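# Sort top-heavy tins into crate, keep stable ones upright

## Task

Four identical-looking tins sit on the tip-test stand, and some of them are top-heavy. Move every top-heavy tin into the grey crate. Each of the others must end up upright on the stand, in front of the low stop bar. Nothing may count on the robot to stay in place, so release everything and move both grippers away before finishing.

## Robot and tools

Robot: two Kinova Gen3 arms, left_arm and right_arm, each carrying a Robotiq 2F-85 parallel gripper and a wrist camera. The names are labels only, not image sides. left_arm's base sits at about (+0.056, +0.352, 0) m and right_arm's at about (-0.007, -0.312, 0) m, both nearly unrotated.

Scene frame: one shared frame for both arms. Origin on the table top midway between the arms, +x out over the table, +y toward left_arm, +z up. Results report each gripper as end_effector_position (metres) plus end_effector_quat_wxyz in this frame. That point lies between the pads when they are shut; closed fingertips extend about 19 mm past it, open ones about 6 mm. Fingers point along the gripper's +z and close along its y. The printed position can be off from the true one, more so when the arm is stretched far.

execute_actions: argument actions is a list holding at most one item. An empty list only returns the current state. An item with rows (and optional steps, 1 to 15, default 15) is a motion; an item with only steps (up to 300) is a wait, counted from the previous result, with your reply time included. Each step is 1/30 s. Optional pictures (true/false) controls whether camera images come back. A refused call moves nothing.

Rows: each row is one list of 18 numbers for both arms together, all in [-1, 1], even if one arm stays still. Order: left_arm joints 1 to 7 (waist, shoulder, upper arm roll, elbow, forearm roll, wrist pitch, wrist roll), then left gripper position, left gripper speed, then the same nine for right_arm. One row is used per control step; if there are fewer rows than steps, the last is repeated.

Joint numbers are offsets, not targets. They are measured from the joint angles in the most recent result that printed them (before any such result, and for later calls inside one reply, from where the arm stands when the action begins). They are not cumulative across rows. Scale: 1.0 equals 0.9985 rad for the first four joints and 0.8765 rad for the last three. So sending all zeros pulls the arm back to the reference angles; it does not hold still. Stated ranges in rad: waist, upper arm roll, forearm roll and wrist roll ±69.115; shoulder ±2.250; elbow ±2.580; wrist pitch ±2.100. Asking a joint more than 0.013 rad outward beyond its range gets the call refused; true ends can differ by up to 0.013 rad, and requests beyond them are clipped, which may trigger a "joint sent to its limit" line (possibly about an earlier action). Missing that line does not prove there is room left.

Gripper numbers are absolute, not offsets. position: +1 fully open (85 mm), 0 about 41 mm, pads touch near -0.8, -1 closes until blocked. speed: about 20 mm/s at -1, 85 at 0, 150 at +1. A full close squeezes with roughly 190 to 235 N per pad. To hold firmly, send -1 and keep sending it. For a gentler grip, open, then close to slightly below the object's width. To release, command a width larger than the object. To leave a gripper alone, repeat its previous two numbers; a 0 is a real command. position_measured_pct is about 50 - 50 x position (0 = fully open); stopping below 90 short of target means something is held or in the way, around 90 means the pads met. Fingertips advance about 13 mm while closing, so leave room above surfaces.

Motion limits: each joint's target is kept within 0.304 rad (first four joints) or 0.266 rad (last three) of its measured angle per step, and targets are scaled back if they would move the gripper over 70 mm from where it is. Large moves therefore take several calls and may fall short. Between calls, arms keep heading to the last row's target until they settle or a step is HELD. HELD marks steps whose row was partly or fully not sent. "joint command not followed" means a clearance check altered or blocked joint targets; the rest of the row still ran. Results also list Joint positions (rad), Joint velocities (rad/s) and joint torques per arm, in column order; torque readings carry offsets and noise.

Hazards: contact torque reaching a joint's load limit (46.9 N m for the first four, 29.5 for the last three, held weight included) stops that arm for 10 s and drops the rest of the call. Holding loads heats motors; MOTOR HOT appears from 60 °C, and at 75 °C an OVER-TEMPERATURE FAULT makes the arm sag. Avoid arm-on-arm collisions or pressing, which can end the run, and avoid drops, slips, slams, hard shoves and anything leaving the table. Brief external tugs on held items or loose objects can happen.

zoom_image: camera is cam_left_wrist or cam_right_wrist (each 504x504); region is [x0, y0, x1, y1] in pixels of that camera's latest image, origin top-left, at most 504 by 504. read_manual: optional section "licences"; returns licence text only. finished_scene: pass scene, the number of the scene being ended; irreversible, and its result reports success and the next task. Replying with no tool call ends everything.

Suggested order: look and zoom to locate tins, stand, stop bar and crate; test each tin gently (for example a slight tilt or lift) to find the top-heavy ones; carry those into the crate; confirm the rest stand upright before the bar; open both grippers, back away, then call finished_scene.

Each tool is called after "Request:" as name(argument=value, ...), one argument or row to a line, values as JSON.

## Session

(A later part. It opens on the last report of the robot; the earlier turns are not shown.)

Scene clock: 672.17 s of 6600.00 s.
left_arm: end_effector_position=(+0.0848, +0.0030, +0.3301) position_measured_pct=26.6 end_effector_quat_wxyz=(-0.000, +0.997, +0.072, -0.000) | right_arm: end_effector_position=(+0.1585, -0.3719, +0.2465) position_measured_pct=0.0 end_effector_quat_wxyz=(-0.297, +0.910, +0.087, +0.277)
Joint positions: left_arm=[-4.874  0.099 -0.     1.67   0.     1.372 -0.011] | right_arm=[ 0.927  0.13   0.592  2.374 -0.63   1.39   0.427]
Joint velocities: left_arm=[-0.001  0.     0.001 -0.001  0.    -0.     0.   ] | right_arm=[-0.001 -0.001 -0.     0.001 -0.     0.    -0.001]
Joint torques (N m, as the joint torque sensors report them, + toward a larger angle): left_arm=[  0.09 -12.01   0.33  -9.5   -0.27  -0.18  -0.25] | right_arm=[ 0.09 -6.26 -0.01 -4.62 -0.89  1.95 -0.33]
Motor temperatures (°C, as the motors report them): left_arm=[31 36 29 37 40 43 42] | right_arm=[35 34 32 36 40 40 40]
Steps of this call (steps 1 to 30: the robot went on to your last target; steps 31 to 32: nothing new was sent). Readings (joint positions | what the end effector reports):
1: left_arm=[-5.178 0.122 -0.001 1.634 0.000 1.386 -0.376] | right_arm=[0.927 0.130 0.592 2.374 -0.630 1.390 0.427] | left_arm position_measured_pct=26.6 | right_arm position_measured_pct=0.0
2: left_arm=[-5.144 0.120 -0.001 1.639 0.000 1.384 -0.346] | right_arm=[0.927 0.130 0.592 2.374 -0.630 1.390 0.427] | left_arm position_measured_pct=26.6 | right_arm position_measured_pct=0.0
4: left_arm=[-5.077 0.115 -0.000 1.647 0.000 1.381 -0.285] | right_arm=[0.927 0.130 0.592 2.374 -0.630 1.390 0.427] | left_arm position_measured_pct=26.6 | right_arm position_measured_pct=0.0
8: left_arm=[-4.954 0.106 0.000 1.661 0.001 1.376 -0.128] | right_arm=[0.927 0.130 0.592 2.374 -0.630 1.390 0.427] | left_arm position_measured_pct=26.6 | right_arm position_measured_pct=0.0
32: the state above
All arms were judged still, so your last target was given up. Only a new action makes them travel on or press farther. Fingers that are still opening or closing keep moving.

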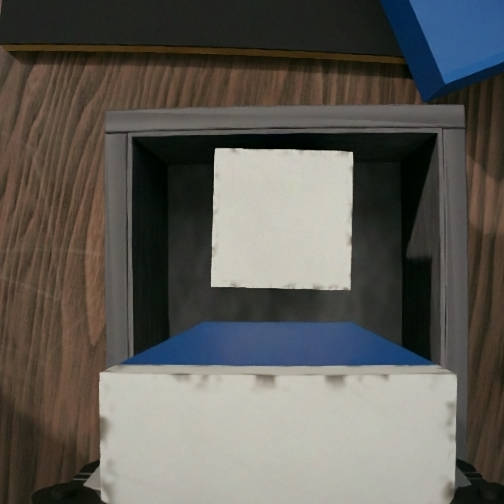

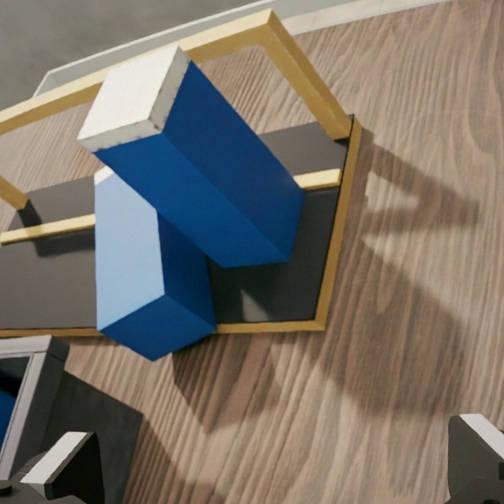

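Request:
execute_actions(
  actions=[
    {"rows":[[0.001,0.068,0,0.2075,0,-0.3137,0,-1,-0.3,0,0,0,0,0,0,0,1,0]],"steps":15},
  ],
  pictures=false,
)

Request:
execute_actions(
  actions=[
    {"steps":8},
  ],
  pictures=false,
)

Request:
execute_actions(
  actions=[
    {"rows":[[0,0.113,0,0.138,0,-0.285,0,-1,-0.3,0,0,0,0,0,0,0,1,0],[0,0.113,0,0.138,0,-0.285,0,-1,-0.3,0,0,0,0,0,0,0,1,0],[0,0.113,0,0.138,0,-0.285,0,-1,-0.3,0,0,0,0,0,0,0,1,0],[0,0.113,0,0.138,0,-0.285,0,-1,-0.3,0,0,0,0,0,0,0,1,0],[0,0.113,0,0.138,0,-0.285,0,-1,-0.3,0,0,0,0,0,0,0,1,0],[0,0.141,0,0.172,0,-0.356,0,-1,-0.3,0,0,0,0,0,0,0,1,0]],"steps":15},
  ],
  pictures=false,
)

Request:
execute_actions(
  actions=[
    {"steps":14},
  ],
  pictures=false,
)

Request:
execute_actions(
  actions=[
    {"rows":[[0,0.002,0,0.0015,0,-0.004,0,-1,-0.3,0,0,0,0,0,0,0,1,0],[0,0.004,0,0.003,0,-0.008,0,-1,-0.3,0,0,0,0,0,0,0,1,0],[0,0.006,0,0.0045,0,-0.012,0,-1,-0.3,0,0,0,0,0,0,0,1,0],[0,0.008,0,0.006,0,-0.016,0,-1,-0.3,0,0,0,0,0,0,0,1,0],[0,0.0095,0,0.0075,0,-0.0195,0,-1,-0.3,0,0,0,0,0,0,0,1,0]],"steps":15},
  ],
)

Scene clock: 695.87 s of 6600.00 s.
left_arm: end_effector_position=(+0.0845, +0.0031, +0.2453) position_measured_pct=26.6 end_effector_quat_wxyz=(+0.000, +0.997, +0.071, -0.000) | right_arm: end_effector_position=(+0.1585, -0.3719, +0.2465) position_measured_pct=0.0 end_effector_quat_wxyz=(-0.297, +0.910, +0.087, +0.277)
Joint positions: left_arm=[-4.873  0.166 -0.     1.877  0.     1.098 -0.011] | right_arm=[ 0.927  0.13   0.592  2.374 -0.63   1.39   0.427]
Joint velocities: left_arm=[ 0.001  0.007 -0.001  0.004 -0.    -0.014  0.   ] | right_arm=[-0.     0.    -0.    -0.001 -0.     0.     0.001]
Joint torques (N m, as the joint torque sensors report them, + toward a larger angle): left_arm=[  0.39 -13.12   0.45  -8.12  -0.04  -0.02   0.12] | right_arm=[ 0.1  -6.11  0.04 -4.06 -0.72  1.98 -0.21]
Motor temperatures (°C, as the motors report them): left_arm=[31 36 29 37 40 42 42] | right_arm=[35 34 32 36 40 40 40]
Steps of this call (steps 1 to 90: nothing new was sent; then 20.20 s passed at rest; steps 91 to 105: all 15 steps of this action). Readings (joint positions | what the end effector reports):
91: left_arm=[-4.874 0.100 -0.000 1.671 0.000 1.372 -0.011] | right_arm=[0.927 0.130 0.592 2.374 -0.630 1.390 0.427] | left_arm position_measured_pct=26.6 | right_arm position_measured_pct=0.0
92: left_arm=[-4.874 0.101 -0.000 1.675 0.000 1.366 -0.011] | right_arm=[0.927 0.130 0.592 2.374 -0.630 1.390 0.427] | left_arm position_measured_pct=26.6 | right_arm position_measured_pct=0.0
94: left_arm=[-4.874 0.110 -0.000 1.700 0.000 1.333 -0.011] | right_arm=[0.927 0.130 0.592 2.374 -0.630 1.390 0.427] | left_arm position_measured_pct=26.6 | right_arm position_measured_pct=0.0
98: left_arm=[-4.873 0.145 -0.000 1.806 0.000 1.193 -0.011] | right_arm=[0.927 0.130 0.592 2.374 -0.630 1.390 0.427] | left_arm position_measured_pct=26.6 | right_arm position_measured_pct=0.0
105: the state above

Scene clock: 696.13 s of 6600.00 s.
left_arm: end_effector_position=(+0.0845, +0.0031, +0.2449) position_measured_pct=26.6 end_effector_quat_wxyz=(-0.000, +0.997, +0.071, -0.000) | right_arm: end_effector_position=(+0.1585, -0.3719, +0.2465) position_measured_pct=0.0 end_effector_quat_wxyz=(-0.297, +0.910, +0.087, +0.277)
Joint positions: left_arm=[-4.873  0.167 -0.     1.877  0.     1.097 -0.011] | right_arm=[ 0.927  0.13   0.592  2.374 -0.63   1.39   0.427]
Joint velocities: left_arm=[ 0.001  0.001 -0.     0.     0.001 -0.001  0.001] | right_arm=[-0.001 -0.001  0.     0.     0.    -0.    -0.   ]
Joint torques (N m, as the joint torque sensors report them, + toward a larger angle): left_arm=[  0.2  -12.72   0.21  -8.58  -0.25  -0.45  -0.07] | right_arm=[ 0.11 -6.02  0.24 -3.76 -0.64  2.15 -0.07]
Motor temperatures (°C, as the motors report them): left_arm=[31 36 29 37 40 42 42] | right_arm=[35 34 32 36 40 40 40]
Steps of this call (steps 1 to 8: the robot went on to your last target). Readings (joint positions | what the end effector reports):
1: left_arm=[-4.873 0.167 -0.000 1.877 0.000 1.098 -0.011] | right_arm=[0.927 0.130 0.592 2.374 -0.630 1.390 0.427] | left_arm position_measured_pct=26.6 | right_arm position_measured_pct=0.0
2: left_arm=[-4.873 0.167 -0.000 1.877 0.000 1.098 -0.011] | right_arm=[0.927 0.130 0.592 2.374 -0.630 1.390 0.427] | left_arm position_measured_pct=26.6 | right_arm position_measured_pct=0.0
4: left_arm=[-4.873 0.167 -0.000 1.877 0.000 1.097 -0.011] | right_arm=[0.927 0.130 0.592 2.374 -0.630 1.390 0.427] | left_arm position_measured_pct=26.6 | right_arm position_measured_pct=0.0
8: the state above

Scene clock: 696.63 s of 6600.00 s.
left_arm: end_effector_position=(+0.0845, +0.0031, +0.1529) position_measured_pct=26.6 end_effector_quat_wxyz=(+0.001, +0.997, +0.071, -0.000) | right_arm: end_effector_position=(+0.1585, -0.3719, +0.2465) position_measured_pct=0.0 end_effector_quat_wxyz=(-0.297, +0.910, +0.087, +0.277)
Joint positions: left_arm=[-4.873  0.305 -0.     2.049  0.     0.786 -0.011] | right_arm=[ 0.927  0.13   0.592  2.374 -0.63   1.39   0.427]
Joint velocities: left_arm=[ 0.001  0.024  0.     0.001  0.    -0.01  -0.002] | right_arm=[-0.001 -0.001 -0.    -0.001 -0.    -0.001 -0.001]
Joint torques (N m, as the joint torque sensors report them, + toward a larger angle): left_arm=[  0.22 -13.85   0.92  -6.08   0.06  -0.32  -0.25] | right_arm=[ 0.33 -6.55  0.62 -4.02 -0.66  2.32  0.1 ]
Motor temperatures (°C, as the motors report them): left_arm=[31 36 29 37 40 42 42] | right_arm=[35 34 32 36 40 40 40]
Steps of this call (steps 1 to 15: all 15 steps of this action). Readings (joint positions | what the end effector reports):
1: left_arm=[-4.873 0.168 -0.000 1.878 0.000 1.096 -0.011] | right_arm=[0.927 0.130 0.592 2.374 -0.630 1.390 0.427] | left_arm position_measured_pct=26.6 | right_arm position_measured_pct=0.0
2: left_arm=[-4.873 0.173 -0.000 1.882 0.000 1.088 -0.011] | right_arm=[0.927 0.130 0.592 2.374 -0.630 1.390 0.427] | left_arm position_measured_pct=26.6 | right_arm position_measured_pct=0.0
4: left_arm=[-4.873 0.196 -0.000 1.907 0.000 1.042 -0.011] | right_arm=[0.927 0.130 0.592 2.374 -0.630 1.390 0.427] | left_arm position_measured_pct=26.6 | right_arm position_measured_pct=0.0
8: left_arm=[-4.873 0.265 -0.000 1.994 0.000 0.885 -0.011] | right_arm=[0.927 0.130 0.592 2.374 -0.630 1.390 0.427] | left_arm position_measured_pct=26.6 | right_arm position_measured_pct=0.0
15: the state above

Scene clock: 697.10 s of 6600.00 s.
left_arm: end_effector_position=(+0.0845, +0.0034, +0.1520) position_measured_pct=26.6 end_effector_quat_wxyz=(-0.000, +0.997, +0.071, -0.000) | right_arm: end_effector_position=(+0.1585, -0.3719, +0.2465) position_measured_pct=0.0 end_effector_quat_wxyz=(-0.297, +0.910, +0.087, +0.277)
Joint positions: left_arm=[-4.873  0.308 -0.     2.049  0.     0.785 -0.011] | right_arm=[ 0.927  0.13   0.592  2.374 -0.63   1.39   0.427]
Joint velocities: left_arm=[ 0.001  0.     0.     0.001 -0.     0.    -0.001] | right_arm=[-0.001 -0.001  0.     0.001  0.     0.     0.001]
Joint torques (N m, as the joint torque sensors report them, + toward a larger angle): left_arm=[ -0.05 -13.55   0.59  -6.54  -0.21  -0.39  -0.48] | right_arm=[-0.01 -6.32  0.23 -3.94 -0.89  2.16 -0.1 ]
Motor temperatures (°C, as the motors report them): left_arm=[31 36 29 37 40 42 42] | right_arm=[35 34 32 36 40 40 40]
Steps of this call (steps 1 to 14: the robot went on to your last target). Readings (joint positions | what the end effector reports):
1: left_arm=[-4.873 0.306 -0.000 2.049 0.000 0.786 -0.011] | right_arm=[0.927 0.130 0.592 2.374 -0.630 1.390 0.427] | left_arm position_measured_pct=26.6 | right_arm position_measured_pct=0.0
2: left_arm=[-4.873 0.307 -0.000 2.049 0.000 0.785 -0.011] | right_arm=[0.927 0.130 0.592 2.374 -0.630 1.390 0.427] | left_arm position_measured_pct=26.6 | right_arm position_measured_pct=0.0
4: left_arm=[-4.873 0.307 -0.000 2.049 0.000 0.785 -0.011] | right_arm=[0.927 0.130 0.592 2.374 -0.630 1.390 0.427] | left_arm position_measured_pct=26.6 | right_arm position_measured_pct=0.0
8: left_arm=[-4.873 0.308 -0.000 2.049 0.000 0.785 -0.011] | right_arm=[0.927 0.130 0.592 2.374 -0.630 1.390 0.427] | left_arm position_measured_pct=26.6 | right_arm position_measured_pct=0.0
14: the state above

Scene clock: 697.60 s of 6600.00 s.
left_arm: end_effector_position=(+0.0845, +0.0034, +0.1470) position_measured_pct=26.6 end_effector_quat_wxyz=(-0.000, +0.997, +0.071, -0.000) | right_arm: end_effector_position=(+0.1585, -0.3719, +0.2465) position_measured_pct=0.0 end_effector_quat_wxyz=(-0.297, +0.910, +0.087, +0.277)
Joint positions: left_arm=[-4.873  0.317 -0.     2.057  0.     0.768 -0.011] | right_arm=[ 0.927  0.13   0.592  2.374 -0.63   1.39   0.427]
Joint velocities: left_arm=[ 0.     0.001  0.001 -0.001  0.    -0.    -0.001] | right_arm=[ 0.    -0.     0.    -0.001  0.     0.001  0.003]
Joint torques (N m, as the joint torque sensors report them, + toward a larger angle): left_arm=[  0.08 -13.94   0.19  -6.33  -0.16  -0.27  -0.14] | right_arm=[ 0.07 -6.15  0.22 -4.05 -0.79  2.29 -0.02]
Motor temperatures (°C, as the motors report them): left_arm=[31 36 29 37 40 42 42] | right_arm=[35 34 32 36 40 40 40]
Steps of this call (steps 1 to 15: all 15 steps of this action). Readings (joint positions | what the end effector reports):
1: left_arm=[-4.873 0.308 -0.000 2.049 0.000 0.785 -0.011] | right_arm=[0.927 0.130 0.592 2.374 -0.630 1.390 0.427] | left_arm position_measured_pct=26.6 | right_arm position_measured_pct=0.0
2: left_arm=[-4.873 0.310 -0.000 2.050 0.000 0.783 -0.011] | right_arm=[0.927 0.130 0.592 2.374 -0.630 1.390 0.427] | left_arm position_measured_pct=26.6 | right_arm position_measured_pct=0.0
4: left_arm=[-4.873 0.313 -0.000 2.052 0.000 0.778 -0.011] | right_arm=[0.927 0.130 0.592 2.374 -0.630 1.390 0.427] | left_arm position_measured_pct=26.6 | right_arm position_measured_pct=0.0
8: left_arm=[-4.873 0.317 -0.000 2.056 0.000 0.769 -0.011] | right_arm=[0.927 0.130 0.592 2.374 -0.630 1.390 0.427] | left_arm position_measured_pct=26.6 | right_arm position_measured_pct=0.0
15: the state above

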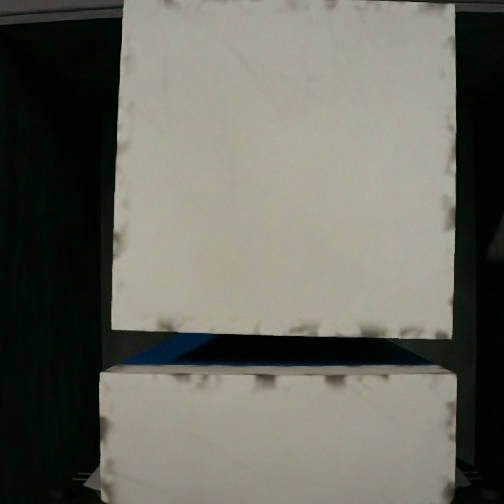

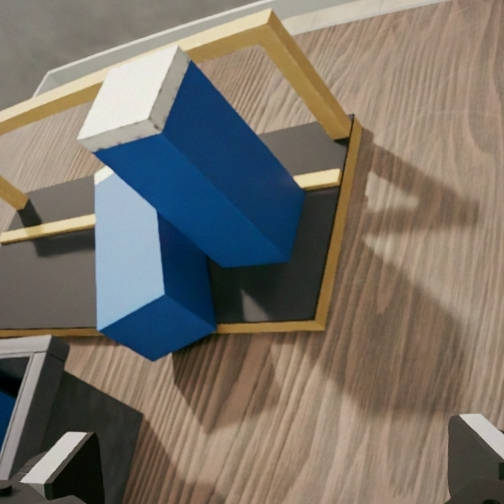

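Request:
execute_actions(
  actions=[
    {"rows":[[0,0.002,0,0.0015,0,-0.004,0,-1,-0.3,0,0,0,0,0,0,0,1,0],[0,0.004,0,0.003,0,-0.008,0,-1,-0.3,0,0,0,0,0,0,0,1,0],[0,0.004,0,0.003,0,-0.008,0,-1,-0.3,0,0,0,0,0,0,0,1,0],[0,0.004,0,0.003,0,-0.008,0,1,0.5,0,0,0,0,0,0,0,1,0],[0,0.004,0,0.003,0,-0.008,0,1,0.5,0,0,0,0,0,0,0,1,0],[0,0.004,0,0.003,0,-0.008,0,1,0.5,0,0,0,0,0,0,0,1,0],[0,0.004,0,0.003,0,-0.008,0,1,0.5,0,0,0,0,0,0,0,1,0],[0,0.004,0,0.003,0,-0.008,0,1,0.5,0,0,0,0,0,0,0,1,0],[0,-0.083,0,-0.080,0,0.186,0,1,0.5,0,0,0,0,0,0,0,1,0]],"steps":15},
  ],
  pictures=false,
)

Request:
execute_actions(
  actions=[
    {"steps":14},
  ],
  pictures=false,
)

Request:
execute_actions(
  actions=[
    {"rows":[[-0.3766,0.130,0,-0.557,0,0.486,-0.480,1,0.5,0,0,0,0,0,0,0,1,0]],"steps":15},
  ],
  pictures=false,
)

Request:
execute_actions(
  actions=[
    {"steps":24},
  ],
)

Scene clock: 724.90 s of 6600.00 s.
left_arm: end_effector_position=(+0.0846, +0.0023, +0.1886) position_measured_pct=0.4 end_effector_quat_wxyz=(+0.000, +0.997, +0.071, -0.000) | right_arm: end_effector_position=(+0.1585, -0.3719, +0.2465) position_measured_pct=0.0 end_effector_quat_wxyz=(-0.297, +0.910, +0.087, +0.277)
Joint positions: left_arm=[-4.873  0.245 -0.     1.987  0.     0.909 -0.011] | right_arm=[ 0.927  0.13   0.592  2.374 -0.63   1.39   0.427]
Joint velocities: left_arm=[-0.001 -0.222  0.    -0.286 -0.     0.584 -0.001] | right_arm=[ 0.001  0.     0.    -0.     0.    -0.001 -0.001]
Joint torques (N m, as the joint torque sensors report them, + toward a larger angle): left_arm=[ 0.63 -8.26  0.28 -4.34 -0.02 -0.1  -0.23] | right_arm=[ 0.03 -6.3   0.05 -3.59 -0.85  2.1   0.06]
Motor temperatures (°C, as the motors report them): left_arm=[31 36 29 37 40 42 42] | right_arm=[35 34 32 36 40 40 40]
Steps of this call (steps 1 to 15: the robot went on to your last target; steps 16 to 90: nothing new was sent; then 23.80 s passed at rest; steps 91 to 105: all 15 steps of this action). Readings (joint positions | what the end effector reports):
91: left_arm=[-4.873 0.318 -0.000 2.057 0.000 0.768 -0.011] | right_arm=[0.927 0.130 0.592 2.374 -0.630 1.390 0.427] | left_arm position_measured_pct=26.6 | right_arm position_measured_pct=0.0
92: left_arm=[-4.873 0.319 -0.000 2.058 0.000 0.766 -0.011] | right_arm=[0.927 0.130 0.592 2.374 -0.630 1.390 0.427] | left_arm position_measured_pct=26.6 | right_arm position_measured_pct=0.0
94: left_arm=[-4.873 0.321 -0.000 2.059 0.000 0.763 -0.011] | right_arm=[0.927 0.130 0.592 2.374 -0.630 1.390 0.427] | left_arm position_measured_pct=26.6 | right_arm position_measured_pct=0.0
98: left_arm=[-4.873 0.321 -0.000 2.059 0.000 0.761 -0.011] | right_arm=[0.927 0.130 0.592 2.374 -0.630 1.390 0.427] | left_arm position_measured_pct=17.1 | right_arm position_measured_pct=0.0
105: the state above

Scene clock: 725.37 s of 6600.00 s.
left_arm: end_effector_position=(+0.0845, +0.0032, +0.1948) position_measured_pct=0.0 end_effector_quat_wxyz=(-0.001, +0.997, +0.071, -0.000) | right_arm: end_effector_position=(+0.1585, -0.3719, +0.2465) position_measured_pct=0.0 end_effector_quat_wxyz=(-0.297, +0.910, +0.087, +0.277)
Joint positions: left_arm=[-4.873  0.235 -0.     1.977  0.     0.931 -0.011] | right_arm=[ 0.927  0.13   0.592  2.374 -0.63   1.39   0.427]
Joint velocities: left_arm=[ 0.002 -0.001  0.001 -0.    -0.001  0.002  0.001] | right_arm=[-0.001  0.    -0.    -0.001  0.    -0.001  0.002]
Joint torques (N m, as the joint torque sensors report them, + toward a larger angle): left_arm=[  0.36 -12.43   0.45  -6.54   0.    -0.3   -0.1 ] | right_arm=[ 0.1  -5.89  0.03 -4.25 -0.8   2.13  0.04]
Motor temperatures (°C, as the motors report them): left_arm=[31 36 29 37 40 42 42] | right_arm=[35 34 32 36 40 40 40]
Steps of this call (steps 1 to 14: the robot went on to your last target). Readings (joint positions | what the end effector reports):
1: left_arm=[-4.873 0.240 -0.000 1.980 0.000 0.923 -0.011] | right_arm=[0.927 0.130 0.592 2.374 -0.630 1.390 0.427] | left_arm position_measured_pct=0.4 | right_arm position_measured_pct=0.0
2: left_arm=[-4.873 0.239 -0.000 1.978 0.000 0.928 -0.011] | right_arm=[0.927 0.130 0.592 2.374 -0.630 1.390 0.427] | left_arm position_measured_pct=0.0 | right_arm position_measured_pct=0.0
4: left_arm=[-4.873 0.237 -0.000 1.977 0.000 0.931 -0.011] | right_arm=[0.927 0.130 0.592 2.374 -0.630 1.390 0.427] | left_arm position_measured_pct=0.0 | right_arm position_measured_pct=0.0
8: left_arm=[-4.873 0.235 -0.000 1.977 0.000 0.931 -0.011] | right_arm=[0.927 0.130 0.592 2.374 -0.630 1.390 0.427] | left_arm position_measured_pct=0.0 | right_arm position_measured_pct=0.0
14: the state above

Scene clock: 725.87 s of 6600.00 s.
left_arm: end_effector_position=(+0.2105, -0.0367, +0.2542) position_measured_pct=0.0 end_effector_quat_wxyz=(-0.019, +0.998, +0.065, -0.008) | right_arm: end_effector_position=(+0.1585, -0.3719, +0.2465) position_measured_pct=0.0 end_effector_quat_wxyz=(-0.297, +0.910, +0.087, +0.277)
Joint positions: left_arm=[-5.158  0.337 -0.     1.614  0.     1.232 -0.31 ] | right_arm=[ 0.927  0.13   0.592  2.374 -0.63   1.39   0.427]
Joint velocities: left_arm=[-0.464  0.144  0.006 -0.989  0.004  0.646 -0.631] | right_arm=[-0.     0.001 -0.     0.001 -0.     0.001 -0.002]
Joint torques (N m, as the joint torque sensors report them, + toward a larger angle): left_arm=[  0.37 -15.73   0.1   -7.21   0.2   -0.14  -0.15] | right_arm=[ 0.29 -6.41  0.08 -4.19 -0.86  1.89 -0.15]
Motor temperatures (°C, as the motors report them): left_arm=[31 36 29 37 40 42 42] | right_arm=[35 34 32 36 40 40 40]
Steps of this call (steps 1 to 15: all 15 steps of this action). Readings (joint positions | what the end effector reports):
1: left_arm=[-4.874 0.235 -0.000 1.976 0.001 0.932 -0.012] | right_arm=[0.927 0.130 0.592 2.374 -0.630 1.390 0.427] | left_arm position_measured_pct=0.0 | right_arm position_measured_pct=0.0
2: left_arm=[-4.880 0.238 0.001 1.972 0.001 0.936 -0.015] | right_arm=[0.927 0.130 0.592 2.374 -0.630 1.390 0.427] | left_arm position_measured_pct=0.0 | right_arm position_measured_pct=0.0
4: left_arm=[-4.910 0.252 0.002 1.946 0.001 0.959 -0.037] | right_arm=[0.927 0.130 0.592 2.374 -0.630 1.390 0.427] | left_arm position_measured_pct=0.0 | right_arm position_measured_pct=0.0
8: left_arm=[-5.018 0.292 0.001 1.839 0.001 1.052 -0.132] | right_arm=[0.927 0.130 0.592 2.374 -0.630 1.390 0.427] | left_arm position_measured_pct=0.0 | right_arm position_measured_pct=0.0
15: the state above

Scene clock: 726.67 s of 6600.00 s.
left_arm: end_effector_position=(+0.2649, -0.0545, +0.2998) position_measured_pct=0.0 end_effector_quat_wxyz=(-0.000, +0.999, +0.049, -0.000) | right_arm: end_effector_position=(+0.1585, -0.3719, +0.2465) position_measured_pct=0.0 end_effector_quat_wxyz=(-0.297, +0.910, +0.087, +0.277)
Joint positions: left_arm=[-5.249  0.364 -0.     1.421  0.     1.357 -0.432] | right_arm=[ 0.927  0.13   0.592  2.374 -0.63   1.39   0.427]
Joint velocities: left_arm=[-0.001  0.    -0.    -0.001 -0.    -0.001 -0.001] | right_arm=[ 0.    -0.002  0.    -0.002 -0.     0.001 -0.   ]
Joint torques (N m, as the joint torque sensors report them, + toward a larger angle): left_arm=[  0.44 -15.92   0.69  -8.79   0.13  -0.15  -0.39] | right_arm=[ 0.37 -6.53  0.18 -4.3  -0.74  2.21 -0.16]
Motor temperatures (°C, as the motors report them): left_arm=[31 36 29 37 40 42 42] | right_arm=[35 34 32 36 40 40 40]
Steps of this call (steps 1 to 24: the robot went on to your last target). Readings (joint positions | what the end effector reports):
1: left_arm=[-5.174 0.342 -0.000 1.581 0.001 1.253 -0.331] | right_arm=[0.927 0.130 0.592 2.374 -0.630 1.390 0.427] | left_arm position_measured_pct=0.0 | right_arm position_measured_pct=0.0
2: left_arm=[-5.189 0.346 -0.000 1.548 0.001 1.275 -0.351] | right_arm=[0.927 0.130 0.592 2.374 -0.630 1.390 0.427] | left_arm position_measured_pct=0.0 | right_arm position_measured_pct=0.0
4: left_arm=[-5.216 0.354 -0.001 1.489 0.000 1.313 -0.389] | right_arm=[0.927 0.130 0.592 2.374 -0.630 1.390 0.427] | left_arm position_measured_pct=0.0 | right_arm position_measured_pct=0.0
8: left_arm=[-5.244 0.362 -0.002 1.425 -0.000 1.354 -0.429] | right_arm=[0.927 0.130 0.592 2.374 -0.630 1.390 0.427] | left_arm position_measured_pct=0.0 | right_arm position_measured_pct=0.0
24: the state above

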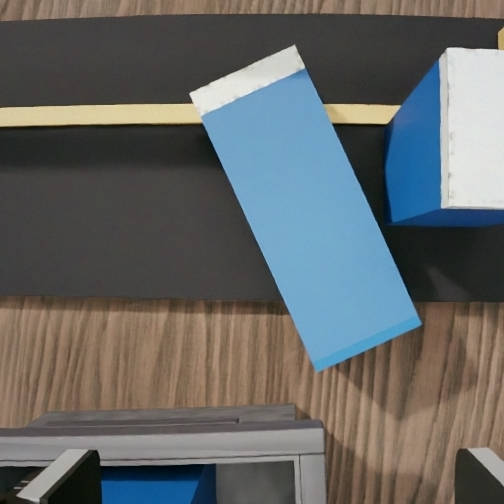

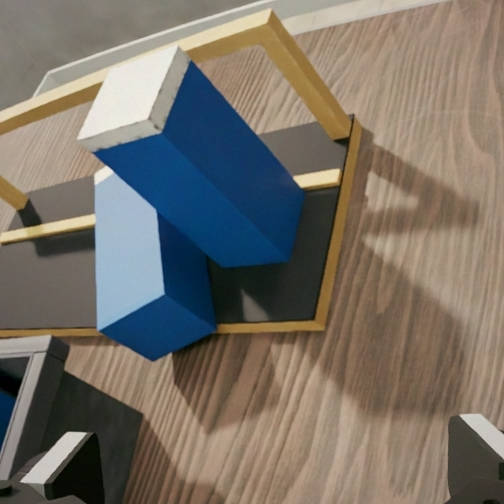

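Request:
zoom_image(
  camera="cam_left_wrist",
  region=[270, 190, 504, 470],
)

Request:
zoom_image(
  camera="cam_left_wrist",
  region=[160, 0, 460, 240],
)

Region (270, 190, 504, 470) of cam_left_wrist's 504x504 image, scaled by 1.800; it fills the left 421 columns of this view, and the rest is white.

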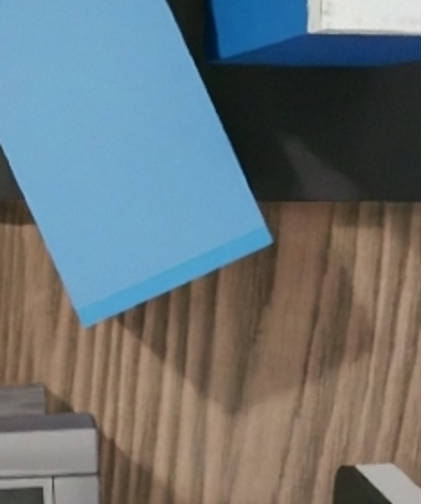

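Region (160, 0, 460, 240) of cam_left_wrist's 504x504 image, scaled by 1.680; it fills the top 403 rows of this view, and the rest is white.

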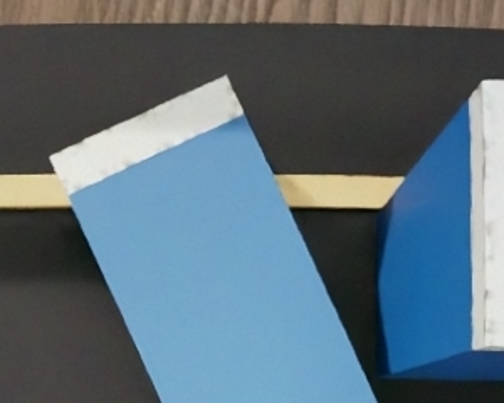

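Request:
execute_actions(
  actions=[],
)

Scene clock: 846.67 s of 6600.00 s.
left_arm: end_effector_position=(+0.2649, -0.0545, +0.2998) position_measured_pct=0.0 end_effector_quat_wxyz=(-0.000, +0.999, +0.049, -0.000) | right_arm: end_effector_position=(+0.1585, -0.3719, +0.2465) position_measured_pct=0.0 end_effector_quat_wxyz=(-0.297, +0.910, +0.087, +0.277)
Joint positions: left_arm=[-5.249  0.364 -0.     1.421  0.     1.357 -0.432] | right_arm=[ 0.927  0.13   0.592  2.374 -0.63   1.39   0.427]
Joint velocities: left_arm=[-0.002  0.    -0.001  0.002  0.001 -0.001 -0.001] | right_arm=[-0.001  0.001 -0.     0.003 -0.     0.001 -0.002]
Joint torques (N m, as the joint torque sensors report them, + toward a larger angle): left_arm=[ -0.16 -16.25   0.27  -8.64  -0.11  -0.23  -0.2 ] | right_arm=[ 0.26 -6.13  0.15 -4.13 -0.85  2.45 -0.27]
Motor temperatures (°C, as the motors report them): left_arm=[31 36 29 37 40 42 42] | right_arm=[35 34 32 36 40 40 40]
Steps of this call (steps 1 to 15: the robot went on to your last target; steps 16 to 90: nothing new was sent; then 117.00 s passed at rest). Readings (joint positions | what the end effector reports):
1: left_arm=[-5.249 0.364 -0.000 1.421 0.000 1.357 -0.432] | right_arm=[0.927 0.130 0.592 2.374 -0.630 1.390 0.427] | left_arm position_measured_pct=0.0 | right_arm position_measured_pct=0.0
2: left_arm=[-5.249 0.364 -0.000 1.421 0.000 1.357 -0.432] | right_arm=[0.927 0.130 0.592 2.374 -0.630 1.390 0.427] | left_arm position_measured_pct=0.0 | right_arm position_measured_pct=0.0
4: left_arm=[-5.249 0.364 -0.000 1.421 0.000 1.357 -0.432] | right_arm=[0.927 0.130 0.592 2.374 -0.630 1.390 0.427] | left_arm position_measured_pct=0.0 | right_arm position_measured_pct=0.0
8: left_arm=[-5.249 0.364 -0.000 1.421 0.000 1.357 -0.432] | right_arm=[0.927 0.130 0.592 2.374 -0.630 1.390 0.427] | left_arm position_measured_pct=0.0 | right_arm position_measured_pct=0.0
90: the state above
All arms were judged still, so your last target was given up. Only a new action makes them travel on or press farther. Fingers that are still opening or closing keep moving.

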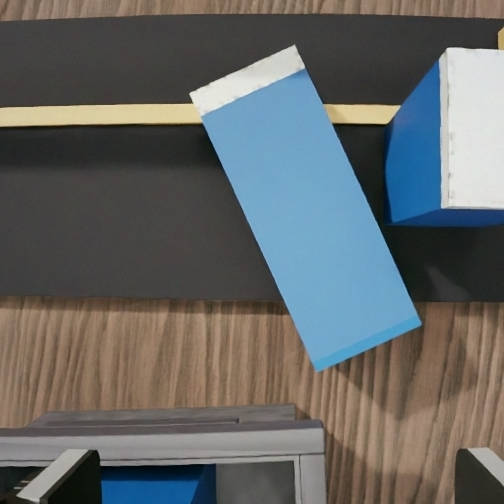

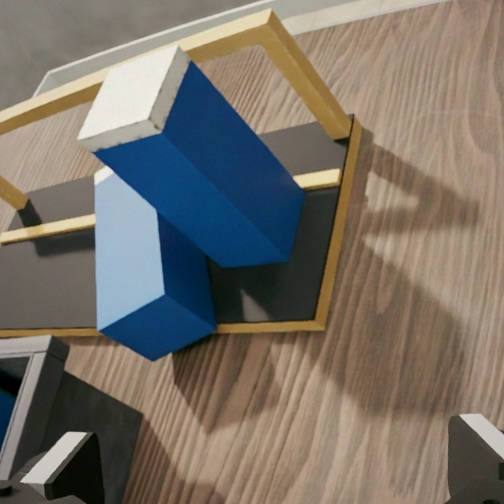

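Request:
zoom_image(
  camera="cam_left_wrist",
  region=[230, 200, 504, 474],
)

Request:
zoom_image(
  camera="cam_left_wrist",
  region=[150, 20, 450, 260],
)

Region (230, 200, 504, 474) of cam_left_wrist's 504x504 image, scaled by 1.839.

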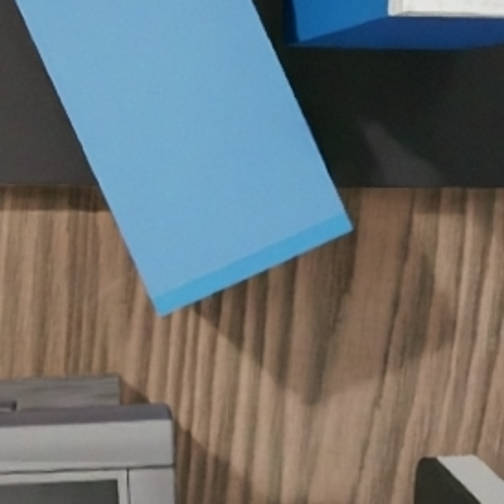

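Region (150, 20, 450, 260) of cam_left_wrist's 504x504 image, scaled by 1.680; it fills the top 403 rows of this view, and the rest is white.

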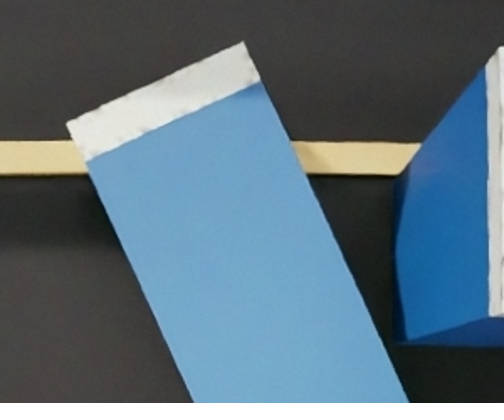

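Request:
execute_actions(
  actions=[
    {"rows": [[-0.0086,0.1779,0,0.0486,0,-0.2584,0.3671,1,0.5,0,0,0,0,0,0,0,1,0]], "steps": 15},
  ],
  pictures=false,
)

Request:
execute_actions(
  actions=[
    {"steps": 12},
  ],
)

Scene clock: 967.17 s of 6600.00 s.
left_arm: end_effector_position=(+0.2912, -0.0909, +0.2015) position_measured_pct=0.0 end_effector_quat_wxyz=(+0.001, +0.977, +0.212, +0.000) | right_arm: end_effector_position=(+0.1585, -0.3719, +0.2465) position_measured_pct=0.0 end_effector_quat_wxyz=(-0.297, +0.910, +0.087, +0.277)
Joint positions: left_arm=[-5.257  0.539 -0.     1.469  0.     1.131 -0.11 ] | right_arm=[ 0.927  0.13   0.592  2.374 -0.63   1.39   0.427]
Joint velocities: left_arm=[-0.001  0.026  0.001 -0.007  0.    -0.008  0.01 ] | right_arm=[-0.001 -0.001  0.     0.    -0.    -0.001  0.   ]
Joint torques (N m, as the joint torque sensors report them, + toward a larger angle): left_arm=[  0.45 -18.85   0.75  -7.6   -0.12  -0.32  -0.12] | right_arm=[ 0.18 -6.15  0.32 -4.12 -0.82  2.07  0.11]
Motor temperatures (°C, as the motors report them): left_arm=[31 36 29 37 40 42 42] | right_arm=[35 34 32 36 40 40 40]
Steps of this call (steps 1 to 90: nothing new was sent; then 117.00 s passed at rest; steps 91 to 105: all 15 steps of this action). Readings (joint positions | what the end effector reports):
91: left_arm=[-5.249 0.365 -0.000 1.421 0.000 1.357 -0.431] | right_arm=[0.927 0.130 0.592 2.374 -0.630 1.390 0.427] | left_arm position_measured_pct=0.0 | right_arm position_measured_pct=0.0
92: left_arm=[-5.249 0.371 -0.000 1.421 0.000 1.351 -0.425] | right_arm=[0.927 0.130 0.592 2.374 -0.630 1.390 0.427] | left_arm position_measured_pct=0.0 | right_arm position_measured_pct=0.0
94: left_arm=[-5.251 0.399 -0.000 1.427 0.000 1.319 -0.387] | right_arm=[0.927 0.130 0.592 2.374 -0.630 1.390 0.427] | left_arm position_measured_pct=0.0 | right_arm position_measured_pct=0.0
98: left_arm=[-5.255 0.482 -0.000 1.452 0.000 1.210 -0.236] | right_arm=[0.927 0.130 0.592 2.374 -0.630 1.390 0.427] | left_arm position_measured_pct=0.0 | right_arm position_measured_pct=0.0
105: the state above

Scene clock: 967.57 s of 6600.00 s.
left_arm: end_effector_position=(+0.2912, -0.0908, +0.2000) position_measured_pct=0.0 end_effector_quat_wxyz=(-0.000, +0.977, +0.212, -0.000) | right_arm: end_effector_position=(+0.1585, -0.3719, +0.2465) position_measured_pct=0.0 end_effector_quat_wxyz=(-0.297, +0.910, +0.087, +0.277)
Joint positions: left_arm=[-5.258  0.542 -0.     1.469  0.     1.131 -0.11 ] | right_arm=[ 0.927  0.13   0.592  2.374 -0.63   1.39   0.427]
Joint velocities: left_arm=[-0.     0.001  0.    -0.     0.     0.001 -0.   ] | right_arm=[ 0.     0.001  0.     0.    -0.     0.    -0.001]
Joint torques (N m, as the joint torque sensors report them, + toward a larger angle): left_arm=[  0.03 -18.83   0.83  -7.81  -0.06  -0.22  -0.16] | right_arm=[ 0.4  -6.5  -0.22 -4.19 -0.66  2.01  0.13]
Motor temperatures (°C, as the motors report them): left_arm=[31 36 29 37 40 42 42] | right_arm=[35 34 32 36 40 40 40]
Steps of this call (steps 1 to 12: the robot went on to your last target). Readings (joint positions | what the end effector reports):
1: left_arm=[-5.258 0.540 -0.000 1.469 0.000 1.131 -0.110] | right_arm=[0.927 0.130 0.592 2.374 -0.630 1.390 0.427] | left_arm position_measured_pct=0.0 | right_arm position_measured_pct=0.0
2: left_arm=[-5.258 0.540 -0.000 1.469 0.000 1.131 -0.110] | right_arm=[0.927 0.130 0.592 2.374 -0.630 1.390 0.427] | left_arm position_measured_pct=0.0 | right_arm position_measured_pct=0.0
4: left_arm=[-5.258 0.541 -0.000 1.469 0.000 1.131 -0.110] | right_arm=[0.927 0.130 0.592 2.374 -0.630 1.390 0.427] | left_arm position_measured_pct=0.0 | right_arm position_measured_pct=0.0
8: left_arm=[-5.258 0.542 -0.000 1.469 0.000 1.131 -0.110] | right_arm=[0.927 0.130 0.592 2.374 -0.630 1.390 0.427] | left_arm position_measured_pct=0.0 | right_arm position_measured_pct=0.0
12: the state above

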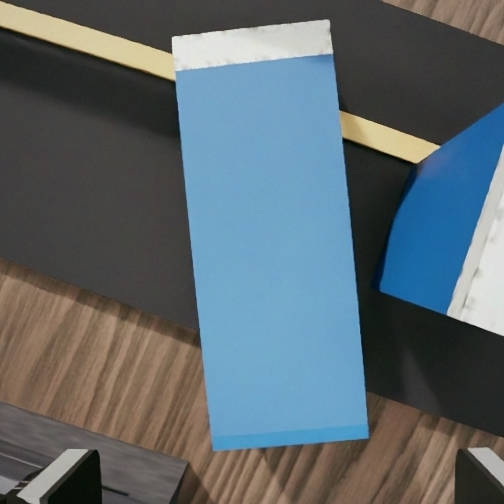

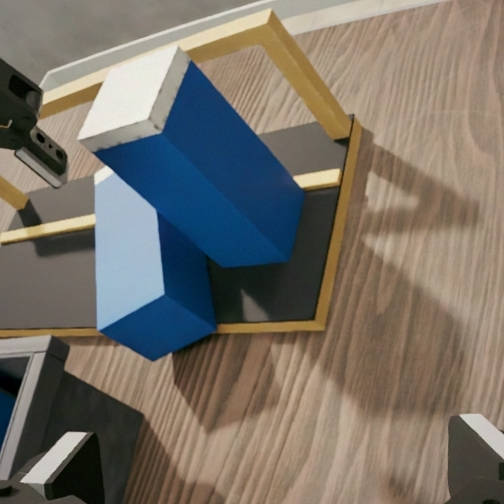

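Request:
execute_actions(
  actions=[
    {"rows": [[0,0.0988,0,0.1137,0,-0.2426,0,1,0.5,0,0,0,0,0,0,0,1,0]], "steps": 15},
  ],
  pictures=false,
)

Request:
execute_actions(
  actions=[
    {"steps": 10},
  ],
)

Scene clock: 974.20 s of 6600.00 s.
left_arm: end_effector_position=(+0.2913, -0.0909, +0.1204) position_measured_pct=0.0 end_effector_quat_wxyz=(+0.000, +0.977, +0.212, +0.000) | right_arm: end_effector_position=(+0.1585, -0.3719, +0.2465) position_measured_pct=0.0 end_effector_quat_wxyz=(-0.297, +0.910, +0.087, +0.277)
Joint positions: left_arm=[-5.258  0.64  -0.     1.583  0.     0.918 -0.11 ] | right_arm=[ 0.927  0.13   0.592  2.374 -0.63   1.39   0.427]
Joint velocities: left_arm=[-0.001  0.008 -0.    -0.001  0.    -0.001  0.   ] | right_arm=[ 0.     0.     0.    -0.    -0.    -0.001 -0.002]
Joint torques (N m, as the joint torque sensors report them, + toward a larger angle): left_arm=[  0.43 -19.53   0.92  -7.02   0.13  -0.27  -0.18] | right_arm=[ 0.17 -6.19 -0.04 -3.99 -0.8   2.21  0.02]
Motor temperatures (°C, as the motors report them): left_arm=[31 36 29 37 40 42 42] | right_arm=[35 34 32 36 40 40 40]
Steps of this call (steps 1 to 15: the robot went on to your last target; steps 16 to 90: nothing new was sent; then 3.13 s passed at rest; steps 91 to 105: all 15 steps of this action). Readings (joint positions | what the end effector reports):
91: left_arm=[-5.258 0.543 -0.000 1.470 0.000 1.130 -0.110] | right_arm=[0.927 0.130 0.592 2.374 -0.630 1.390 0.427] | left_arm position_measured_pct=0.0 | right_arm position_measured_pct=0.0
92: left_arm=[-5.258 0.547 -0.000 1.474 0.000 1.121 -0.110] | right_arm=[0.927 0.130 0.592 2.374 -0.630 1.390 0.427] | left_arm position_measured_pct=0.0 | right_arm position_measured_pct=0.0
94: left_arm=[-5.258 0.571 -0.000 1.498 0.000 1.074 -0.110] | right_arm=[0.927 0.130 0.592 2.374 -0.630 1.390 0.427] | left_arm position_measured_pct=0.0 | right_arm position_measured_pct=0.0
98: left_arm=[-5.258 0.630 -0.000 1.571 0.000 0.941 -0.110] | right_arm=[0.927 0.130 0.592 2.374 -0.630 1.390 0.427] | left_arm position_measured_pct=0.0 | right_arm position_measured_pct=0.0
105: the state above

Scene clock: 974.53 s of 6600.00 s.
left_arm: end_effector_position=(+0.2912, -0.0908, +0.1200) position_measured_pct=0.0 end_effector_quat_wxyz=(+0.000, +0.977, +0.212, -0.000) | right_arm: end_effector_position=(+0.1585, -0.3719, +0.2465) position_measured_pct=0.0 end_effector_quat_wxyz=(-0.297, +0.910, +0.087, +0.277)
Joint positions: left_arm=[-5.258  0.641 -0.     1.583  0.     0.918 -0.11 ] | right_arm=[ 0.927  0.13   0.592  2.374 -0.63   1.39   0.427]
Joint velocities: left_arm=[ 0.     0.    -0.001  0.001  0.     0.001 -0.001] | right_arm=[ 0.001  0.     0.     0.     0.    -0.    -0.001]
Joint torques (N m, as the joint torque sensors report them, + toward a larger angle): left_arm=[  0.32 -19.73   0.59  -6.7   -0.31  -0.46  -0.33] | right_arm=[ 0.23 -6.34  0.42 -4.39 -0.8   2.06  0.06]
Motor temperatures (°C, as the motors report them): left_arm=[31 36 29 37 40 42 42] | right_arm=[35 34 32 36 40 40 40]
Steps of this call (steps 1 to 10: the robot went on to your last target). Readings (joint positions | what the end effector reports):
1: left_arm=[-5.258 0.640 -0.000 1.583 0.000 0.918 -0.110] | right_arm=[0.927 0.130 0.592 2.374 -0.630 1.390 0.427] | left_arm position_measured_pct=0.0 | right_arm position_measured_pct=0.0
2: left_arm=[-5.258 0.640 -0.000 1.583 0.000 0.918 -0.110] | right_arm=[0.927 0.130 0.592 2.374 -0.630 1.390 0.427] | left_arm position_measured_pct=0.0 | right_arm position_measured_pct=0.0
4: left_arm=[-5.258 0.640 -0.000 1.583 0.000 0.918 -0.110] | right_arm=[0.927 0.130 0.592 2.374 -0.630 1.390 0.427] | left_arm position_measured_pct=0.0 | right_arm position_measured_pct=0.0
8: left_arm=[-5.258 0.641 -0.000 1.583 0.000 0.918 -0.110] | right_arm=[0.927 0.130 0.592 2.374 -0.630 1.390 0.427] | left_arm position_measured_pct=0.0 | right_arm position_measured_pct=0.0
10: the state above

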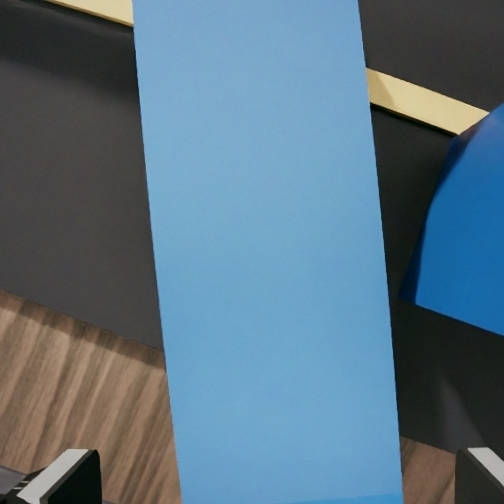

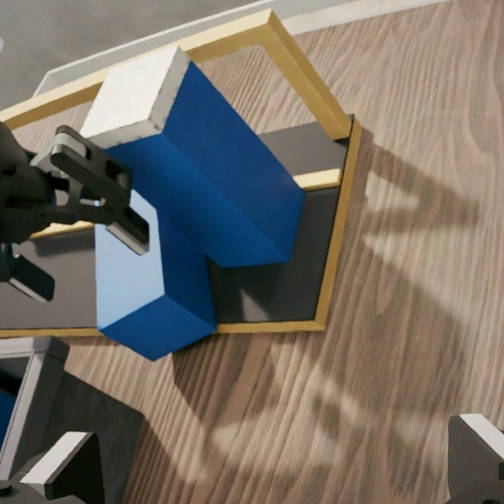

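Request:
execute_actions(
  actions=[
    {"rows": [[0,0.117,0,0.0597,0,-0.2018,0,1,0.5,0,0,0,0,0,0,0,1,0]], "steps": 15},
  ],
  pictures=false,
)

Request:
execute_actions(
  actions=[
    {"steps": 8},
  ],
)

Scene clock: 977.70 s of 6600.00 s.
left_arm: end_effector_position=(+0.2915, -0.0914, +0.0481) position_measured_pct=0.0 end_effector_quat_wxyz=(+0.001, +0.977, +0.212, +0.000) | right_arm: end_effector_position=(+0.1585, -0.3719, +0.2465) position_measured_pct=0.0 end_effector_quat_wxyz=(-0.297, +0.910, +0.087, +0.277)
Joint positions: left_arm=[-5.258  0.756 -0.     1.642  0.     0.741 -0.11 ] | right_arm=[ 0.927  0.13   0.592  2.374 -0.63   1.39   0.427]
Joint velocities: left_arm=[ 0.001  0.011  0.    -0.    -0.001 -0.001  0.001] | right_arm=[-0.     0.001  0.     0.001  0.     0.001 -0.   ]
Joint torques (N m, as the joint torque sensors report them, + toward a larger angle): left_arm=[ -0.08 -20.47   0.69  -5.73  -0.26  -0.2   -0.15] | right_arm=[ 0.06 -6.2  -0.23 -4.1  -0.76  1.99 -0.35]
Motor temperatures (°C, as the motors report them): left_arm=[31 36 29 37 40 42 42] | right_arm=[35 34 32 36 40 40 40]
Steps of this call (steps 1 to 15: the robot went on to your last target; steps 16 to 80: nothing new was sent; steps 81 to 95: all 15 steps of this action). Readings (joint positions | what the end effector reports):
81: left_arm=[-5.258 0.642 -0.000 1.583 0.000 0.917 -0.110] | right_arm=[0.927 0.130 0.592 2.374 -0.630 1.390 0.427] | left_arm position_measured_pct=0.0 | right_arm position_measured_pct=0.0
82: left_arm=[-5.258 0.647 -0.000 1.585 0.000 0.910 -0.110] | right_arm=[0.927 0.130 0.592 2.374 -0.630 1.390 0.427] | left_arm position_measured_pct=0.0 | right_arm position_measured_pct=0.0
84: left_arm=[-5.258 0.675 -0.000 1.597 0.000 0.872 -0.110] | right_arm=[0.927 0.130 0.592 2.374 -0.630 1.390 0.427] | left_arm position_measured_pct=0.0 | right_arm position_measured_pct=0.0
88: left_arm=[-5.258 0.745 -0.000 1.637 0.000 0.760 -0.110] | right_arm=[0.927 0.130 0.592 2.374 -0.630 1.390 0.427] | left_arm position_measured_pct=0.0 | right_arm position_measured_pct=0.0
95: the state above

Scene clock: 977.97 s of 6600.00 s.
left_arm: end_effector_position=(+0.2914, -0.0911, +0.0475) position_measured_pct=0.0 end_effector_quat_wxyz=(+0.000, +0.977, +0.212, +0.000) | right_arm: end_effector_position=(+0.1585, -0.3719, +0.2465) position_measured_pct=0.0 end_effector_quat_wxyz=(-0.297, +0.910, +0.087, +0.277)
Joint positions: left_arm=[-5.258  0.757 -0.     1.642  0.     0.741 -0.11 ] | right_arm=[ 0.927  0.13   0.592  2.374 -0.63   1.39   0.427]
Joint velocities: left_arm=[-0.     0.001 -0.     0.002 -0.001 -0.001  0.001] | right_arm=[ 0.001 -0.002 -0.    -0.001 -0.    -0.001  0.003]
Joint torques (N m, as the joint torque sensors report them, + toward a larger angle): left_arm=[  0.24 -20.53   1.05  -5.64  -0.06  -0.06  -0.21] | right_arm=[-0.07 -6.61 -0.08 -4.31 -0.91  2.    0.23]
Motor temperatures (°C, as the motors report them): left_arm=[31 36 29 37 40 42 42] | right_arm=[35 34 32 36 40 40 40]
Steps of this call (steps 1 to 8: the robot went on to your last target). Readings (joint positions | what the end effector reports):
1: left_arm=[-5.258 0.757 -0.000 1.642 0.000 0.741 -0.110] | right_arm=[0.927 0.130 0.592 2.374 -0.630 1.390 0.427] | left_arm position_measured_pct=0.0 | right_arm position_measured_pct=0.0
2: left_arm=[-5.258 0.757 -0.000 1.642 0.000 0.741 -0.110] | right_arm=[0.927 0.130 0.592 2.374 -0.630 1.390 0.427] | left_arm position_measured_pct=0.0 | right_arm position_measured_pct=0.0
4: left_arm=[-5.258 0.757 -0.000 1.642 0.000 0.741 -0.110] | right_arm=[0.927 0.130 0.592 2.374 -0.630 1.390 0.427] | left_arm position_measured_pct=0.0 | right_arm position_measured_pct=0.0
8: the state above

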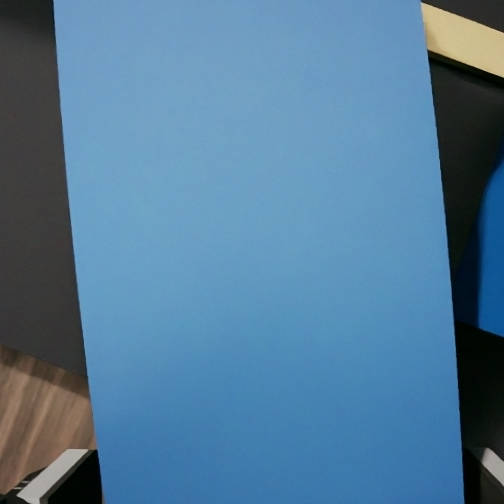

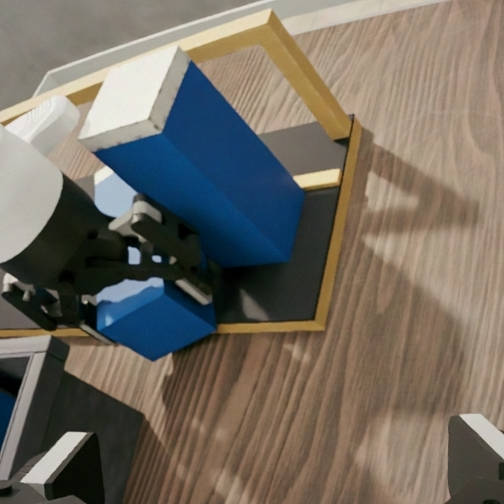

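Straddling cleanly. Closing the gripper.

Request:
execute_actions(
  actions=[
    {"rows": [[0,0,0,0,0,0,0,-1,-0.3,0,0,0,0,0,0,0,1,0]], "steps": 15},
  ],
  pictures=false,
)

Request:
execute_actions(
  actions=[
    {"steps": 8},
  ],
)

Scene clock: 980.57 s of 6600.00 s.
left_arm: end_effector_position=(+0.2918, -0.0919, +0.0486) position_measured_pct=25.8 end_effector_quat_wxyz=(+0.001, +0.977, +0.213, +0.000) | right_arm: end_effector_position=(+0.1585, -0.3719, +0.2465) position_measured_pct=0.0 end_effector_quat_wxyz=(-0.297, +0.910, +0.087, +0.277)
Joint positions: left_arm=[-5.258  0.756 -0.     1.641  0.001  0.742 -0.11 ] | right_arm=[ 0.927  0.13   0.592  2.374 -0.63   1.39   0.427]
Joint velocities: left_arm=[-0.    -0.008 -0.002  0.002 -0.001  0.003  0.002] | right_arm=[-0.     0.001  0.     0.001  0.     0.     0.001]
Joint torques (N m, as the joint torque sensors report them, + toward a larger angle): left_arm=[  0.2  -18.04   0.15  -5.09  -0.11   0.15  -0.13] | right_arm=[-0.09 -6.12 -0.34 -4.15 -0.94  2.08 -0.14]
Motor temperatures (°C, as the motors report them): left_arm=[31 37 29 37 40 42 42] | right_arm=[35 34 32 36 40 40 40]
Steps of this call (steps 1 to 15: the robot went on to your last target; steps 16 to 63: nothing new was sent; steps 64 to 78: all 15 steps of this action). Readings (joint positions | what the end effector reports):
64: left_arm=[-5.258 0.757 -0.000 1.642 0.000 0.741 -0.110] | right_arm=[0.927 0.130 0.592 2.374 -0.630 1.390 0.427] | left_arm position_measured_pct=0.0 | right_arm position_measured_pct=0.0
65: left_arm=[-5.258 0.757 -0.000 1.642 0.000 0.741 -0.110] | right_arm=[0.927 0.130 0.592 2.374 -0.630 1.390 0.427] | left_arm position_measured_pct=0.4 | right_arm position_measured_pct=0.0
67: left_arm=[-5.258 0.757 -0.000 1.642 0.000 0.741 -0.110] | right_arm=[0.927 0.130 0.592 2.374 -0.630 1.390 0.427] | left_arm position_measured_pct=3.2 | right_arm position_measured_pct=0.0
71: left_arm=[-5.258 0.757 -0.000 1.642 0.000 0.741 -0.110] | right_arm=[0.927 0.130 0.592 2.374 -0.630 1.390 0.427] | left_arm position_measured_pct=11.9 | right_arm position_measured_pct=0.0
78: the state above

Scene clock: 980.83 s of 6600.00 s.
left_arm: end_effector_position=(+0.2918, -0.0919, +0.0487) position_measured_pct=26.6 end_effector_quat_wxyz=(+0.002, +0.977, +0.213, +0.000) | right_arm: end_effector_position=(+0.1585, -0.3719, +0.2465) position_measured_pct=0.0 end_effector_quat_wxyz=(-0.297, +0.910, +0.087, +0.277)
Joint positions: left_arm=[-5.258  0.755 -0.     1.642  0.001  0.742 -0.11 ] | right_arm=[ 0.927  0.13   0.592  2.374 -0.63   1.39   0.427]
Joint velocities: left_arm=[-0.001  0.     0.     0.001 -0.    -0.001  0.   ] | right_arm=[-0.001 -0.001 -0.    -0.002 -0.     0.001  0.001]
Joint torques (N m, as the joint torque sensors report them, + toward a larger angle): left_arm=[  0.43 -18.31   0.75  -5.27  -0.29  -0.22  -0.18] | right_arm=[ 0.44 -5.98 -0.01 -4.44 -0.91  2.4   0.  ]
Motor temperatures (°C, as the motors report them): left_arm=[31 37 29 37 40 42 42] | right_arm=[35 34 32 36 40 40 40]
Steps of this call (steps 1 to 8: the robot went on to your last target). Readings (joint positions | what the end effector reports):
1: left_arm=[-5.258 0.755 -0.000 1.641 0.001 0.742 -0.110] | right_arm=[0.927 0.130 0.592 2.374 -0.630 1.390 0.427] | left_arm position_measured_pct=26.2 | right_arm position_measured_pct=0.0
2: left_arm=[-5.258 0.755 -0.000 1.642 0.001 0.742 -0.110] | right_arm=[0.927 0.130 0.592 2.374 -0.630 1.390 0.427] | left_arm position_measured_pct=26.6 | right_arm position_measured_pct=0.0
4: left_arm=[-5.258 0.755 -0.000 1.642 0.001 0.742 -0.110] | right_arm=[0.927 0.130 0.592 2.374 -0.630 1.390 0.427] | left_arm position_measured_pct=26.6 | right_arm position_measured_pct=0.0
8: the state above

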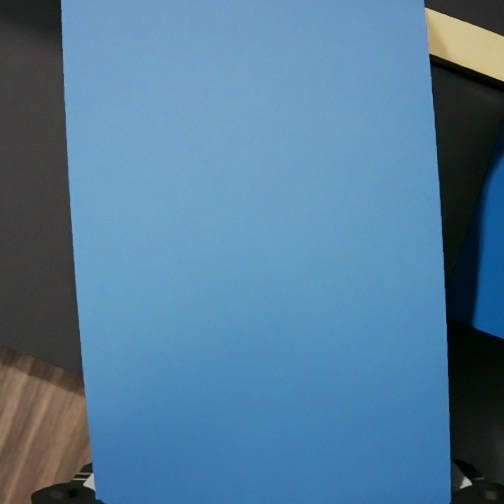

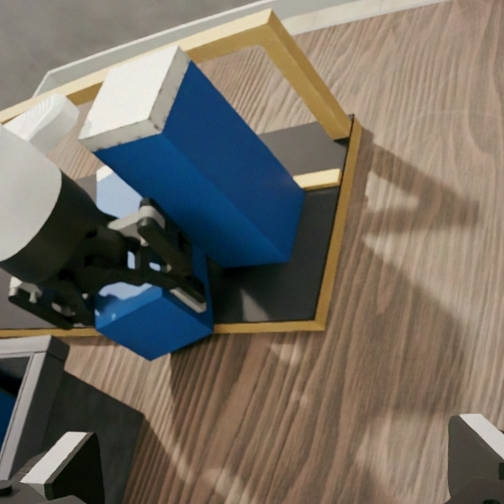

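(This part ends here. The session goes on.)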